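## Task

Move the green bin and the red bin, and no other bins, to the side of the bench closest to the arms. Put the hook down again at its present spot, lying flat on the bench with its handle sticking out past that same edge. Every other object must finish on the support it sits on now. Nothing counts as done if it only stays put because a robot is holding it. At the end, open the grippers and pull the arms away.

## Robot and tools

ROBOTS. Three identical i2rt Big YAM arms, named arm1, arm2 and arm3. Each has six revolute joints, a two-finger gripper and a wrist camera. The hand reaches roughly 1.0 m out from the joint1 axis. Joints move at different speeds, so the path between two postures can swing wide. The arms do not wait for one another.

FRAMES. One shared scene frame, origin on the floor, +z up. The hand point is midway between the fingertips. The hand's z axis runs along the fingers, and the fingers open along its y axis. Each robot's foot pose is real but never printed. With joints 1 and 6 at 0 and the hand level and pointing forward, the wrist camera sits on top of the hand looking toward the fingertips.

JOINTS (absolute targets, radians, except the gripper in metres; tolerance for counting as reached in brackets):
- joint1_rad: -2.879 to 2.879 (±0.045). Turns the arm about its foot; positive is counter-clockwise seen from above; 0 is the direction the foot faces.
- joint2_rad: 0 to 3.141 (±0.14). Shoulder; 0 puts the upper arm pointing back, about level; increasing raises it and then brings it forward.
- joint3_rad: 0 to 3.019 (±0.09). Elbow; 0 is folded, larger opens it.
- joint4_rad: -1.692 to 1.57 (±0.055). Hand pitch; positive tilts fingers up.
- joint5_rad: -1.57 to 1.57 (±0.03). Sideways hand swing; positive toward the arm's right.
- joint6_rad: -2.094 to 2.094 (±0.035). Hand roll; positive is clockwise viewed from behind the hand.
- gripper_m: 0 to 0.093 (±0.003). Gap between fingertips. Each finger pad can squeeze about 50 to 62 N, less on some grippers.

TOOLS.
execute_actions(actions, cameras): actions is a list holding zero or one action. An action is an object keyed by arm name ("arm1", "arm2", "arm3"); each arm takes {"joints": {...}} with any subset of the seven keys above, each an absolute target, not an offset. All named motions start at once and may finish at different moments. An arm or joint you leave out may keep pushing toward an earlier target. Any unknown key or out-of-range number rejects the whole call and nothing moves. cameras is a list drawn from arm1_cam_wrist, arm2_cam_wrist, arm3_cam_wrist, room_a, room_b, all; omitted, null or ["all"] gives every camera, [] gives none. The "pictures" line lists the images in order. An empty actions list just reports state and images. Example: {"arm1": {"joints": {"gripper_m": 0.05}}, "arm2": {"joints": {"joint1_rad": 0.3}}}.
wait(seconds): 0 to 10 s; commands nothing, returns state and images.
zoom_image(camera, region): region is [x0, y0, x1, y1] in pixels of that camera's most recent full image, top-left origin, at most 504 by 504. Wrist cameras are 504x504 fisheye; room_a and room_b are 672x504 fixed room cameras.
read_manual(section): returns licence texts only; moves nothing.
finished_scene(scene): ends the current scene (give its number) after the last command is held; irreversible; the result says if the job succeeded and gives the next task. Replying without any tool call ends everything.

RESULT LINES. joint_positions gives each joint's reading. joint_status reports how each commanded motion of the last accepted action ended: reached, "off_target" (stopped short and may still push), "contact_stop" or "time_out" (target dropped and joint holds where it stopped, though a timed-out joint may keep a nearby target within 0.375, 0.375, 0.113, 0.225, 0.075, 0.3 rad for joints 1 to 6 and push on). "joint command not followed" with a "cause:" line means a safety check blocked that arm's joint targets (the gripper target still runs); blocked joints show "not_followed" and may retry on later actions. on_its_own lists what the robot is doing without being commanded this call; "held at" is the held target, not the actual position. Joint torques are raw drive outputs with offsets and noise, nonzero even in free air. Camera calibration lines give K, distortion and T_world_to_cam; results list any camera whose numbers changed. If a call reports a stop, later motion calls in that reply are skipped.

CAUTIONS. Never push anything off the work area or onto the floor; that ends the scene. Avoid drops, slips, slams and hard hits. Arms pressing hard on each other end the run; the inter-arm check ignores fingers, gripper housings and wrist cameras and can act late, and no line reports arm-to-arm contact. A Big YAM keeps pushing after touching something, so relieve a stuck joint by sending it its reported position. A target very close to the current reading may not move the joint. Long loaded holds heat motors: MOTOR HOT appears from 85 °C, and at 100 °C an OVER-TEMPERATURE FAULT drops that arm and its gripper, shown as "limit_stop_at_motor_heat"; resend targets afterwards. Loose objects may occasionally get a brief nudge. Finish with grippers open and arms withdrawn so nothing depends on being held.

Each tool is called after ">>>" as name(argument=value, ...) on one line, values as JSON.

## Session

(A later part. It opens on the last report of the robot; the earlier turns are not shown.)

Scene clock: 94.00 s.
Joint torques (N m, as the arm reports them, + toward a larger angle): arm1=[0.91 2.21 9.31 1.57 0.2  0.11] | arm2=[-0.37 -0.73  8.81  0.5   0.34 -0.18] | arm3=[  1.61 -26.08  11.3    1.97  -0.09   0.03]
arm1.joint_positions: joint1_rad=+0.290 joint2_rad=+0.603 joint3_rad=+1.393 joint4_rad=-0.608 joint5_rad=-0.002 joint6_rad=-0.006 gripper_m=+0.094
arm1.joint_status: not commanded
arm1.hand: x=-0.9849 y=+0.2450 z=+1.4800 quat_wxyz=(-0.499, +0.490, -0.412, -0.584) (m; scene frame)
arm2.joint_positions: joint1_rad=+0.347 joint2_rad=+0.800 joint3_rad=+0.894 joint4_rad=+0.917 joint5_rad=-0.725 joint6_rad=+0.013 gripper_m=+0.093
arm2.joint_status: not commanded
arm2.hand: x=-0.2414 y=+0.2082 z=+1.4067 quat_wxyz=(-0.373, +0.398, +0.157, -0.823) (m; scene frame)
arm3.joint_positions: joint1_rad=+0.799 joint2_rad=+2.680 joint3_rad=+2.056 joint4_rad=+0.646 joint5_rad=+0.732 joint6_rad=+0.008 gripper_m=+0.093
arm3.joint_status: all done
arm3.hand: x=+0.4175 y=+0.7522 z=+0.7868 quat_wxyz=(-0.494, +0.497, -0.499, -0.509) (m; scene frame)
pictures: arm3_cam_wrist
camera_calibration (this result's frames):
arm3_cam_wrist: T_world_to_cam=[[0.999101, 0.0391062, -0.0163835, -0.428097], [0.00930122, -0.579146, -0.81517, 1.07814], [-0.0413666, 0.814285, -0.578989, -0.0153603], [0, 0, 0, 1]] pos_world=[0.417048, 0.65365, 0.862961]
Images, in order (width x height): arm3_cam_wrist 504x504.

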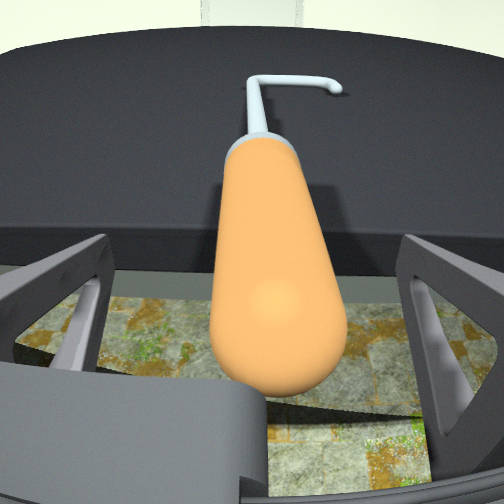

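>>> execute_actions(actions=[{"arm3":{"joints":{"gripper_m":0.0}}}], cameras=[])

>>> execute_actions(actions=[{"arm3":{"joints":{"gripper_m":0.0,"joint2_rad":2.61,"joint3_rad":2.1,"joint4_rad":0.60,"joint6_rad":0.6}}}], cameras=["arm3_cam_wrist"])

>>> execute_actions(actions=[{"arm3":{"joints":{"gripper_m":0.0,"joint2_rad":2.55,"joint4_rad":0.55,"joint6_rad":1.6}}}], cameras=["arm3_cam_wrist"])

>>> execute_actions(actions=[{"arm3":{"joints":{"gripper_m":0.0,"joint2_rad":1.85,"joint3_rad":1.5,"joint4_rad":0.45}}}], cameras=["arm3_cam_wrist"])

Scene clock: 95.30 s.
Joint torques (N m, as the arm reports them, + toward a larger angle): arm1=[0.92 2.22 9.31 1.57 0.2  0.12] | arm2=[-0.32 -0.54  8.8   0.5   0.35 -0.18] | arm3=[  0.29 -26.13  11.15   1.97  -0.08   0.05]
arm1.joint_positions: joint1_rad=+0.290 joint2_rad=+0.603 joint3_rad=+1.393 joint4_rad=-0.608 joint5_rad=-0.002 joint6_rad=-0.006 gripper_m=+0.094
arm1.joint_status: not commanded
arm1.hand: x=-0.9849 y=+0.2450 z=+1.4800 quat_wxyz=(-0.499, +0.490, -0.412, -0.584) (m; scene frame)
arm2.joint_positions: joint1_rad=+0.347 joint2_rad=+0.800 joint3_rad=+0.894 joint4_rad=+0.917 joint5_rad=-0.725 joint6_rad=+0.013 gripper_m=+0.093
arm2.joint_status: not commanded
arm2.hand: x=-0.2414 y=+0.2082 z=+1.4067 quat_wxyz=(-0.373, +0.398, +0.157, -0.823) (m; scene frame)
arm3.joint_positions: joint1_rad=+0.799 joint2_rad=+2.680 joint3_rad=+2.056 joint4_rad=+0.647 joint5_rad=+0.732 joint6_rad=+0.007 gripper_m=+0.030
arm3.joint_status: gripper_m off_target (ended at +0.030, target +0.000)
arm3.hand: x=+0.4174 y=+0.7522 z=+0.7869 quat_wxyz=(-0.494, +0.497, -0.499, -0.509) (m; scene frame)
pictures: none
No camera images: the call's "cameras" was empty. Leave "cameras" out to get every camera's image.

Scene clock: 96.90 s.
Joint torques (N m, as the arm reports them, + toward a larger angle): arm1=[0.9  2.18 9.32 1.58 0.2  0.11] | arm2=[-0.32 -0.66  8.8   0.49  0.35 -0.19] | arm3=[  0.73 -27.56  13.1    1.45  -0.28   0.31]
arm1.joint_positions: joint1_rad=+0.290 joint2_rad=+0.603 joint3_rad=+1.393 joint4_rad=-0.608 joint5_rad=-0.002 joint6_rad=-0.006 gripper_m=+0.094
arm1.joint_status: not commanded
arm1.hand: x=-0.9849 y=+0.2450 z=+1.4800 quat_wxyz=(-0.499, +0.490, -0.412, -0.584) (m; scene frame)
arm2.joint_positions: joint1_rad=+0.347 joint2_rad=+0.800 joint3_rad=+0.894 joint4_rad=+0.917 joint5_rad=-0.725 joint6_rad=+0.013 gripper_m=+0.093
arm2.joint_status: not commanded
arm2.hand: x=-0.2414 y=+0.2082 z=+1.4067 quat_wxyz=(-0.373, +0.398, +0.157, -0.823) (m; scene frame)
arm3.joint_positions: joint1_rad=+0.799 joint2_rad=+2.641 joint3_rad=+2.056 joint4_rad=+0.601 joint5_rad=+0.736 joint6_rad=+0.568 gripper_m=+0.030
arm3.joint_status: gripper_m off_target (ended at +0.030, target +0.000); the others done
arm3.hand: x=+0.4152 y=+0.7554 z=+0.8126 quat_wxyz=(-0.336, +0.341, -0.618, -0.623) (m; scene frame)
pictures: arm3_cam_wrist
camera_calibration (this result's frames):
arm3_cam_wrist: T_world_to_cam=[[0.839609, 0.0357342, -0.542014, 0.0704296], [-0.421326, -0.586955, -0.691353, 1.18516], [-0.342843, 0.808831, -0.477757, 0.0438857], [0, 0, 0, 1]] pos_world=[0.455251, 0.657622, 0.878504]
Images, in order (width x height): arm3_cam_wrist 504x504.

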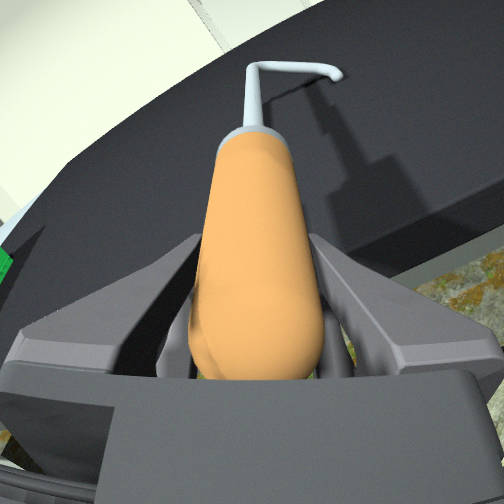

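Scene clock: 98.77 s.
Joint torques (N m, as the arm reports them, + toward a larger angle): arm1=[0.93 2.21 9.31 1.57 0.2  0.12] | arm2=[-0.27 -0.57  8.81  0.47  0.35 -0.19] | arm3=[  1.58 -27.24  13.54   1.88  -0.27   0.19]
arm1.joint_positions: joint1_rad=+0.290 joint2_rad=+0.603 joint3_rad=+1.393 joint4_rad=-0.608 joint5_rad=-0.002 joint6_rad=-0.006 gripper_m=+0.094
arm1.joint_status: not commanded
arm1.hand: x=-0.9849 y=+0.2450 z=+1.4800 quat_wxyz=(-0.499, +0.490, -0.412, -0.584) (m; scene frame)
arm2.joint_positions: joint1_rad=+0.347 joint2_rad=+0.800 joint3_rad=+0.894 joint4_rad=+0.917 joint5_rad=-0.725 joint6_rad=+0.013 gripper_m=+0.093
arm2.joint_status: not commanded
arm2.hand: x=-0.2414 y=+0.2082 z=+1.4067 quat_wxyz=(-0.373, +0.398, +0.157, -0.823) (m; scene frame)
arm3.joint_positions: joint1_rad=+0.799 joint2_rad=+2.585 joint3_rad=+2.056 joint4_rad=+0.543 joint5_rad=+0.737 joint6_rad=+1.583 gripper_m=+0.030
arm3.joint_status: gripper_m off_target (ended at +0.030, target +0.000); the others done
arm3.hand: x=+0.4125 y=+0.7586 z=+0.8506 quat_wxyz=(+0.008, -0.003, -0.707, -0.708) (m; scene frame)
pictures: arm3_cam_wrist
camera_calibration (this result's frames):
arm3_cam_wrist: T_world_to_cam=[[-0.0157639, 0.0275517, -0.999496, 0.841289], [-0.806206, -0.591624, -0.00359309, 0.789469], [-0.591425, 0.805743, 0.0315387, -0.269811], [0, 0, 0, 1]] pos_world=[0.490163, 0.661288, 0.852211]
Images, in order (width x height): arm3_cam_wrist 504x504.

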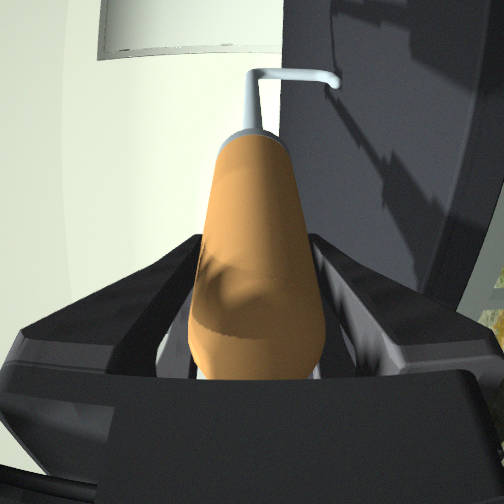

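Scene clock: 100.40 s.
Joint torques (N m, as the arm reports them, + toward a larger angle): arm1=[0.9  2.21 9.32 1.58 0.2  0.11] | arm2=[-0.26 -0.67  8.81  0.48  0.35 -0.19] | arm3=[  0.55 -17.95  12.53   2.18   0.     0.12]
arm1.joint_positions: joint1_rad=+0.290 joint2_rad=+0.603 joint3_rad=+1.393 joint4_rad=-0.608 joint5_rad=-0.002 joint6_rad=-0.006 gripper_m=+0.094
arm1.joint_status: not commanded
arm1.hand: x=-0.9849 y=+0.2450 z=+1.4800 quat_wxyz=(-0.499, +0.490, -0.412, -0.584) (m; scene frame)
arm2.joint_positions: joint1_rad=+0.347 joint2_rad=+0.800 joint3_rad=+0.894 joint4_rad=+0.917 joint5_rad=-0.725 joint6_rad=+0.013 gripper_m=+0.093
arm2.joint_status: not commanded
arm2.hand: x=-0.2414 y=+0.2082 z=+1.4067 quat_wxyz=(-0.373, +0.398, +0.157, -0.823) (m; scene frame)
arm3.joint_positions: joint1_rad=+0.799 joint2_rad=+1.845 joint3_rad=+1.475 joint4_rad=+0.427 joint5_rad=+0.730 joint6_rad=+1.588 gripper_m=+0.030
arm3.joint_status: gripper_m off_target (ended at +0.030, target +0.000); the others done
arm3.hand: x=+0.5204 y=+0.6409 z=+1.1187 quat_wxyz=(+0.023, -0.012, -0.695, -0.718) (m; scene frame)
pictures: arm3_cam_wrist
camera_calibration (this result's frames):
arm3_cam_wrist: T_world_to_cam=[[-0.0493104, 0.0581864, -0.997087, 1.10935], [-0.801873, -0.597475, 0.00478964, 0.79995], [-0.595456, 0.799773, 0.0761198, -0.163562], [0, 0, 0, 1]] pos_world=[0.598767, 0.544213, 1.11474]
Images, in order (width x height): arm3_cam_wrist 504x504.

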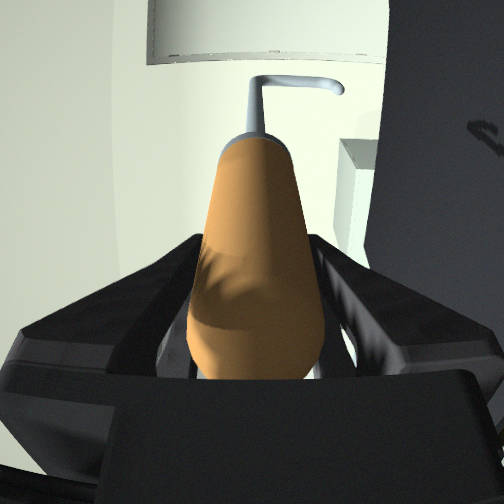

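>>> execute_actions(actions=[{"arm3":{"joints":{"gripper_m":0.0,"joint1_rad":-0.41,"joint5_rad":-0.475}}}], cameras=[])

>>> execute_actions(actions=[{"arm3":{"joints":{"gripper_m":0.0,"joint2_rad":2.2,"joint3_rad":1.49,"joint4_rad":0.78}}}], cameras=[])

>>> execute_actions(actions=[{"arm3":{"joints":{"gripper_m":0.0,"joint2_rad":2.31,"joint4_rad":0.88}}}], cameras=["arm3_cam_wrist"])

Scene clock: 102.60 s.
Joint torques (N m, as the arm reports them, + toward a larger angle): arm1=[0.93 2.19 9.31 1.58 0.2  0.12] | arm2=[-0.32 -0.68  8.78  0.48  0.35 -0.19] | arm3=[  0.17 -19.14  12.4    2.49   0.04   0.11]
arm1.joint_positions: joint1_rad=+0.290 joint2_rad=+0.603 joint3_rad=+1.393 joint4_rad=-0.608 joint5_rad=-0.002 joint6_rad=-0.006 gripper_m=+0.094
arm1.joint_status: not commanded
arm1.hand: x=-0.9849 y=+0.2450 z=+1.4800 quat_wxyz=(-0.499, +0.490, -0.412, -0.584) (m; scene frame)
arm2.joint_positions: joint1_rad=+0.347 joint2_rad=+0.800 joint3_rad=+0.894 joint4_rad=+0.917 joint5_rad=-0.725 joint6_rad=+0.013 gripper_m=+0.093
arm2.joint_status: not commanded
arm2.hand: x=-0.2414 y=+0.2082 z=+1.4067 quat_wxyz=(-0.373, +0.398, +0.157, -0.823) (m; scene frame)
arm3.joint_positions: joint1_rad=-0.412 joint2_rad=+1.866 joint3_rad=+1.475 joint4_rad=+0.424 joint5_rad=-0.476 joint6_rad=+1.588 gripper_m=+0.030
arm3.joint_status: gripper_m off_target (ended at +0.030, target +0.000); the others done
arm3.hand: x=+1.2219 y=+0.7423 z=+1.1075 quat_wxyz=(+0.002, +0.005, -0.700, -0.714) (m; scene frame)
pictures: none
No camera images: the call's "cameras" was empty. Leave "cameras" out to get every camera's image.

Scene clock: 103.93 s.
Joint torques (N m, as the arm reports them, + toward a larger angle): arm1=[0.93 2.23 9.31 1.57 0.2  0.12] | arm2=[-0.27 -0.48  8.79  0.5   0.34 -0.19] | arm3=[  0.44 -24.09  11.61   2.57  -0.07   0.01]
arm1.joint_positions: joint1_rad=+0.290 joint2_rad=+0.603 joint3_rad=+1.393 joint4_rad=-0.608 joint5_rad=-0.002 joint6_rad=-0.006 gripper_m=+0.094
arm1.joint_status: not commanded
arm1.hand: x=-0.9849 y=+0.2450 z=+1.4800 quat_wxyz=(-0.499, +0.490, -0.412, -0.584) (m; scene frame)
arm2.joint_positions: joint1_rad=+0.347 joint2_rad=+0.800 joint3_rad=+0.894 joint4_rad=+0.917 joint5_rad=-0.725 joint6_rad=+0.013 gripper_m=+0.093
arm2.joint_status: not commanded
arm2.hand: x=-0.2414 y=+0.2082 z=+1.4067 quat_wxyz=(-0.373, +0.398, +0.157, -0.823) (m; scene frame)
arm3.joint_positions: joint1_rad=-0.412 joint2_rad=+2.246 joint3_rad=+1.450 joint4_rad=+0.751 joint5_rad=-0.475 joint6_rad=+1.592 gripper_m=+0.030
arm3.joint_status: gripper_m off_target (ended at +0.030, target +0.000); the others done
arm3.hand: x=+1.2364 y=+0.7658 z=+0.8726 quat_wxyz=(+0.016, -0.010, -0.724, -0.689) (m; scene frame)
pictures: none
No camera images: the call's "cameras" was empty. Leave "cameras" out to get every camera's image.

Scene clock: 104.90 s.
Joint torques (N m, as the arm reports them, + toward a larger angle): arm1=[0.89 2.21 9.3  1.58 0.2  0.12] | arm2=[-0.3  -0.63  8.8   0.5   0.36 -0.19] | arm3=[  0.35 -21.2   11.43   2.64   0.     0.1 ]
arm1.joint_positions: joint1_rad=+0.290 joint2_rad=+0.603 joint3_rad=+1.393 joint4_rad=-0.608 joint5_rad=-0.002 joint6_rad=-0.006 gripper_m=+0.094
arm1.joint_status: not commanded
arm1.hand: x=-0.9849 y=+0.2450 z=+1.4800 quat_wxyz=(-0.499, +0.490, -0.412, -0.584) (m; scene frame)
arm2.joint_positions: joint1_rad=+0.347 joint2_rad=+0.800 joint3_rad=+0.894 joint4_rad=+0.917 joint5_rad=-0.725 joint6_rad=+0.013 gripper_m=+0.093
arm2.joint_status: not commanded
arm2.hand: x=-0.2414 y=+0.2082 z=+1.4067 quat_wxyz=(-0.373, +0.398, +0.157, -0.823) (m; scene frame)
arm3.joint_positions: joint1_rad=-0.412 joint2_rad=+2.300 joint3_rad=+1.450 joint4_rad=+0.849 joint5_rad=-0.475 joint6_rad=+1.592 gripper_m=+0.030
arm3.joint_status: gripper_m off_target (ended at +0.030, target +0.000); the others done
arm3.hand: x=+1.2358 y=+0.7642 z=+0.8531 quat_wxyz=(+0.009, -0.002, -0.710, -0.704) (m; scene frame)
pictures: arm3_cam_wrist
camera_calibration (this result's frames):
arm3_cam_wrist: T_world_to_cam=[[-0.015724, 0.017077, -0.999731, 0.864814], [-0.805309, -0.592849, 0.00253928, 1.4511], [-0.592646, 0.805132, 0.0230743, 0.221705], [0, 0, 0, 1]] pos_world=[1.31357, 0.667011, 0.855781]
Images, in order (width x height): arm3_cam_wrist 504x504.

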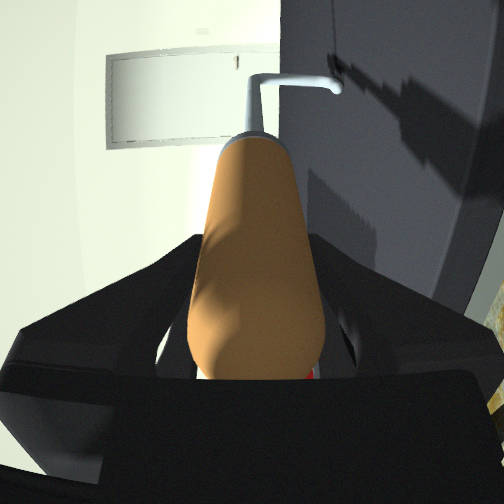

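>>> execute_actions(actions=[{"arm3":{"joints":{"gripper_m":0.0,"joint2_rad":2.37,"joint4_rad":0.92,"joint6_rad":0.65}}}], cameras=[])

>>> execute_actions(actions=[{"arm3":{"joints":{"gripper_m":0.0,"joint2_rad":2.455,"joint3_rad":1.46,"joint4_rad":0.98,"joint6_rad":0}}}], cameras=["arm3_cam_wrist"])

Scene clock: 106.90 s.
Joint torques (N m, as the arm reports them, + toward a larger angle): arm1=[0.93 2.19 9.31 1.57 0.2  0.11] | arm2=[-0.29 -0.68  8.8   0.49  0.35 -0.19] | arm3=[  0.58 -19.97  11.03   2.14   0.21  -0.08]
arm1.joint_positions: joint1_rad=+0.290 joint2_rad=+0.603 joint3_rad=+1.393 joint4_rad=-0.608 joint5_rad=-0.002 joint6_rad=-0.006 gripper_m=+0.094
arm1.joint_status: not commanded
arm1.hand: x=-0.9849 y=+0.2450 z=+1.4800 quat_wxyz=(-0.499, +0.490, -0.412, -0.584) (m; scene frame)
arm2.joint_positions: joint1_rad=+0.347 joint2_rad=+0.800 joint3_rad=+0.894 joint4_rad=+0.917 joint5_rad=-0.725 joint6_rad=+0.013 gripper_m=+0.093
arm2.joint_status: not commanded
arm2.hand: x=-0.2414 y=+0.2082 z=+1.4067 quat_wxyz=(-0.373, +0.398, +0.157, -0.823) (m; scene frame)
arm3.joint_positions: joint1_rad=-0.412 joint2_rad=+2.344 joint3_rad=+1.451 joint4_rad=+0.907 joint5_rad=-0.481 joint6_rad=+0.661 gripper_m=+0.030
arm3.joint_status: gripper_m off_target (ended at +0.030, target +0.000); the others done
arm3.hand: x=+1.2338 y=+0.7617 z=+0.8320 quat_wxyz=(-0.310, +0.319, -0.630, -0.637) (m; scene frame)
pictures: none
No camera images: the call's "cameras" was empty. Leave "cameras" out to get every camera's image.

Scene clock: 108.50 s.
Joint torques (N m, as the arm reports them, + toward a larger angle): arm1=[0.91 2.22 9.31 1.58 0.2  0.12] | arm2=[-0.34 -0.66  8.84  0.49  0.35 -0.19] | arm3=[  0.9  -19.63   7.81   1.68   0.27  -0.02]
arm1.joint_positions: joint1_rad=+0.290 joint2_rad=+0.603 joint3_rad=+1.393 joint4_rad=-0.608 joint5_rad=-0.002 joint6_rad=-0.006 gripper_m=+0.094
arm1.joint_status: not commanded
arm1.hand: x=-0.9849 y=+0.2450 z=+1.4800 quat_wxyz=(-0.499, +0.490, -0.412, -0.584) (m; scene frame)
arm2.joint_positions: joint1_rad=+0.347 joint2_rad=+0.800 joint3_rad=+0.894 joint4_rad=+0.917 joint5_rad=-0.725 joint6_rad=+0.013 gripper_m=+0.093
arm2.joint_status: not commanded
arm2.hand: x=-0.2414 y=+0.2082 z=+1.4067 quat_wxyz=(-0.373, +0.398, +0.157, -0.823) (m; scene frame)
arm3.joint_positions: joint1_rad=-0.412 joint2_rad=+2.426 joint3_rad=+1.451 joint4_rad=+0.976 joint5_rad=-0.482 joint6_rad=+0.009 gripper_m=+0.030
arm3.joint_status: gripper_m off_target (ended at +0.030, target +0.000); the others done
arm3.hand: x=+1.2304 y=+0.7543 z=+0.7844 quat_wxyz=(-0.493, +0.505, -0.499, -0.503) (m; scene frame)
pictures: arm3_cam_wrist
camera_calibration (this result's frames):
arm3_cam_wrist: T_world_to_cam=[[0.999094, 0.042429, -0.00317916, -1.25324], [0.0225407, -0.591185, -0.806221, 1.05558], [-0.0360866, 0.805419, -0.591606, 0.0252167], [0, 0, 0, 1]] pos_world=[1.22922, 0.656909, 0.861966]
Images, in order (width x height): arm3_cam_wrist 504x504.

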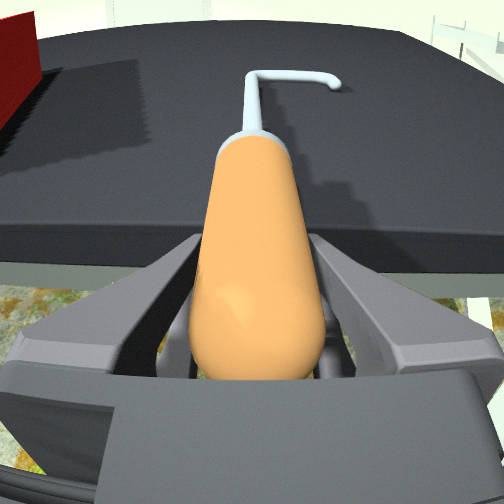

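>>> execute_actions(actions=[{"arm3":{"joints":{"gripper_m":0.093,"joint2_rad":2.43}}}], cameras=[])

>>> execute_actions(actions=[{"arm3":{"joints":{"joint1_rad":-0.49,"joint2_rad":2.29,"joint3_rad":1.13,"joint4_rad":1.18,"joint5_rad":-0.55}}}], cameras=["arm3_cam_wrist"])

>>> execute_actions(actions=[{"arm3":{"joints":{"joint2_rad":1.0,"joint3_rad":0.8}}}], cameras=["room_a","room_b"])

Scene clock: 110.37 s.
Joint torques (N m, as the arm reports them, + toward a larger angle): arm1=[0.92 2.22 9.31 1.56 0.2  0.12] | arm2=[-0.4  -0.54  8.81  0.49  0.35 -0.19] | arm3=[  0.52 -21.93   7.55   1.62   0.05   0.02]
arm1.joint_positions: joint1_rad=+0.290 joint2_rad=+0.603 joint3_rad=+1.393 joint4_rad=-0.608 joint5_rad=-0.002 joint6_rad=-0.006 gripper_m=+0.094
arm1.joint_status: not commanded
arm1.hand: x=-0.9849 y=+0.2450 z=+1.4800 quat_wxyz=(-0.499, +0.490, -0.412, -0.584) (m; scene frame)
arm2.joint_positions: joint1_rad=+0.347 joint2_rad=+0.800 joint3_rad=+0.894 joint4_rad=+0.917 joint5_rad=-0.725 joint6_rad=+0.013 gripper_m=+0.093
arm2.joint_status: not commanded
arm2.hand: x=-0.2414 y=+0.2082 z=+1.4067 quat_wxyz=(-0.373, +0.398, +0.157, -0.823) (m; scene frame)
arm3.joint_positions: joint1_rad=-0.412 joint2_rad=+2.426 joint3_rad=+1.451 joint4_rad=+0.976 joint5_rad=-0.478 joint6_rad=+0.009 gripper_m=+0.093
arm3.joint_status: all done
arm3.hand: x=+1.2311 y=+0.7543 z=+0.7844 quat_wxyz=(-0.494, +0.504, -0.499, -0.502) (m; scene frame)
pictures: none
No camera images: the call's "cameras" was empty. Leave "cameras" out to get every camera's image.

Scene clock: 111.40 s.
Joint torques (N m, as the arm reports them, + toward a larger angle): arm1=[0.91 2.2  9.31 1.57 0.2  0.12] | arm2=[-0.4  -0.62  8.82  0.49  0.35 -0.2 ] | arm3=[  1.01 -18.44   5.84   1.98  -0.13   0.01]
arm1.joint_positions: joint1_rad=+0.290 joint2_rad=+0.603 joint3_rad=+1.393 joint4_rad=-0.608 joint5_rad=-0.002 joint6_rad=-0.006 gripper_m=+0.094
arm1.joint_status: not commanded
arm1.hand: x=-0.9849 y=+0.2450 z=+1.4800 quat_wxyz=(-0.499, +0.490, -0.412, -0.584) (m; scene frame)
arm2.joint_positions: joint1_rad=+0.347 joint2_rad=+0.800 joint3_rad=+0.894 joint4_rad=+0.917 joint5_rad=-0.725 joint6_rad=+0.013 gripper_m=+0.093
arm2.joint_status: not commanded
arm2.hand: x=-0.2414 y=+0.2082 z=+1.4067 quat_wxyz=(-0.373, +0.398, +0.157, -0.823) (m; scene frame)
arm3.joint_positions: joint1_rad=-0.499 joint2_rad=+2.280 joint3_rad=+1.127 joint4_rad=+1.170 joint5_rad=-0.548 joint6_rad=+0.009 gripper_m=+0.093
arm3.joint_status: all done
arm3.hand: x=+1.2345 y=+0.6489 z=+0.8011 quat_wxyz=(-0.504, +0.499, -0.499, -0.499) (m; scene frame)
pictures: arm3_cam_wrist
camera_calibration (this result's frames):
arm3_cam_wrist: T_world_to_cam=[[0.999761, 0.0212082, 0.00536478, -1.24675], [0.0166999, -0.581484, -0.813387, 1.01337], [-0.0141309, 0.813282, -0.581699, 0.0799674], [0, 0, 0, 1]] pos_world=[1.23066, 0.550665, 0.877469]
Images, in order (width x height): arm3_cam_wrist 504x504.

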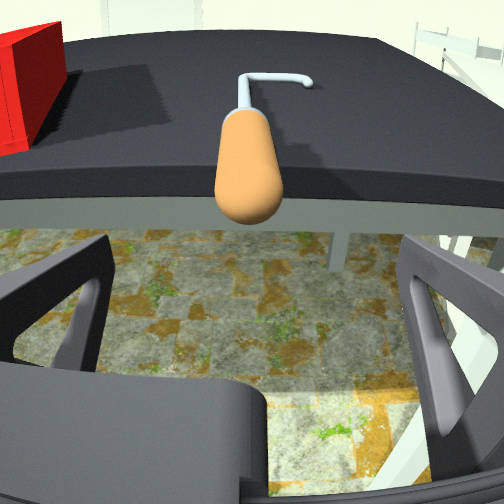

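Scene clock: 113.07 s.
Joint torques (N m, as the arm reports them, + toward a larger angle): arm1=[0.9  2.17 9.31 1.57 0.2  0.11] | arm2=[-0.33 -0.62  8.8   0.45  0.35 -0.19] | arm3=[ 0.97 -4.56 10.01  0.68  0.18  0.05]
arm1.joint_positions: joint1_rad=+0.290 joint2_rad=+0.603 joint3_rad=+1.393 joint4_rad=-0.608 joint5_rad=-0.002 joint6_rad=-0.006 gripper_m=+0.094
arm1.joint_status: not commanded
arm1.hand: x=-0.9849 y=+0.2450 z=+1.4800 quat_wxyz=(-0.499, +0.490, -0.412, -0.584) (m; scene frame)
arm2.joint_positions: joint1_rad=+0.347 joint2_rad=+0.800 joint3_rad=+0.894 joint4_rad=+0.917 joint5_rad=-0.725 joint6_rad=+0.013 gripper_m=+0.093
arm2.joint_status: not commanded
arm2.hand: x=-0.2414 y=+0.2082 z=+1.4067 quat_wxyz=(-0.373, +0.398, +0.157, -0.823) (m; scene frame)
arm3.joint_positions: joint1_rad=-0.499 joint2_rad=+0.999 joint3_rad=+0.800 joint4_rad=+1.180 joint5_rad=-0.548 joint6_rad=+0.009 gripper_m=+0.093
arm3.joint_status: all done
arm3.hand: x=+1.0609 y=+0.3785 z=+1.3686 quat_wxyz=(-0.762, +0.367, -0.120, -0.519) (m; scene frame)
pictures: room_a, room_b
Images, in order (width x height): room_a 672x504, room_b 672x504.

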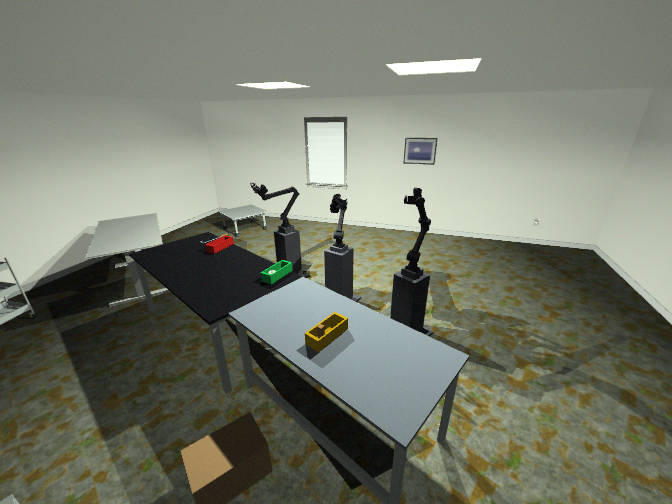

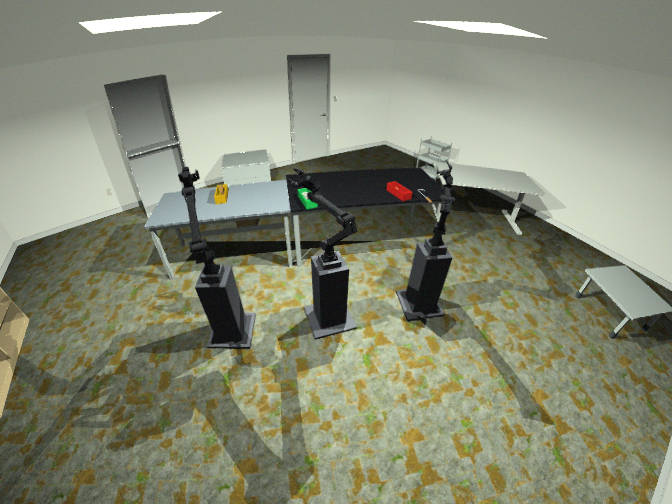

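>>> finished_scene(scene=2)

The scene is finished: the task was done.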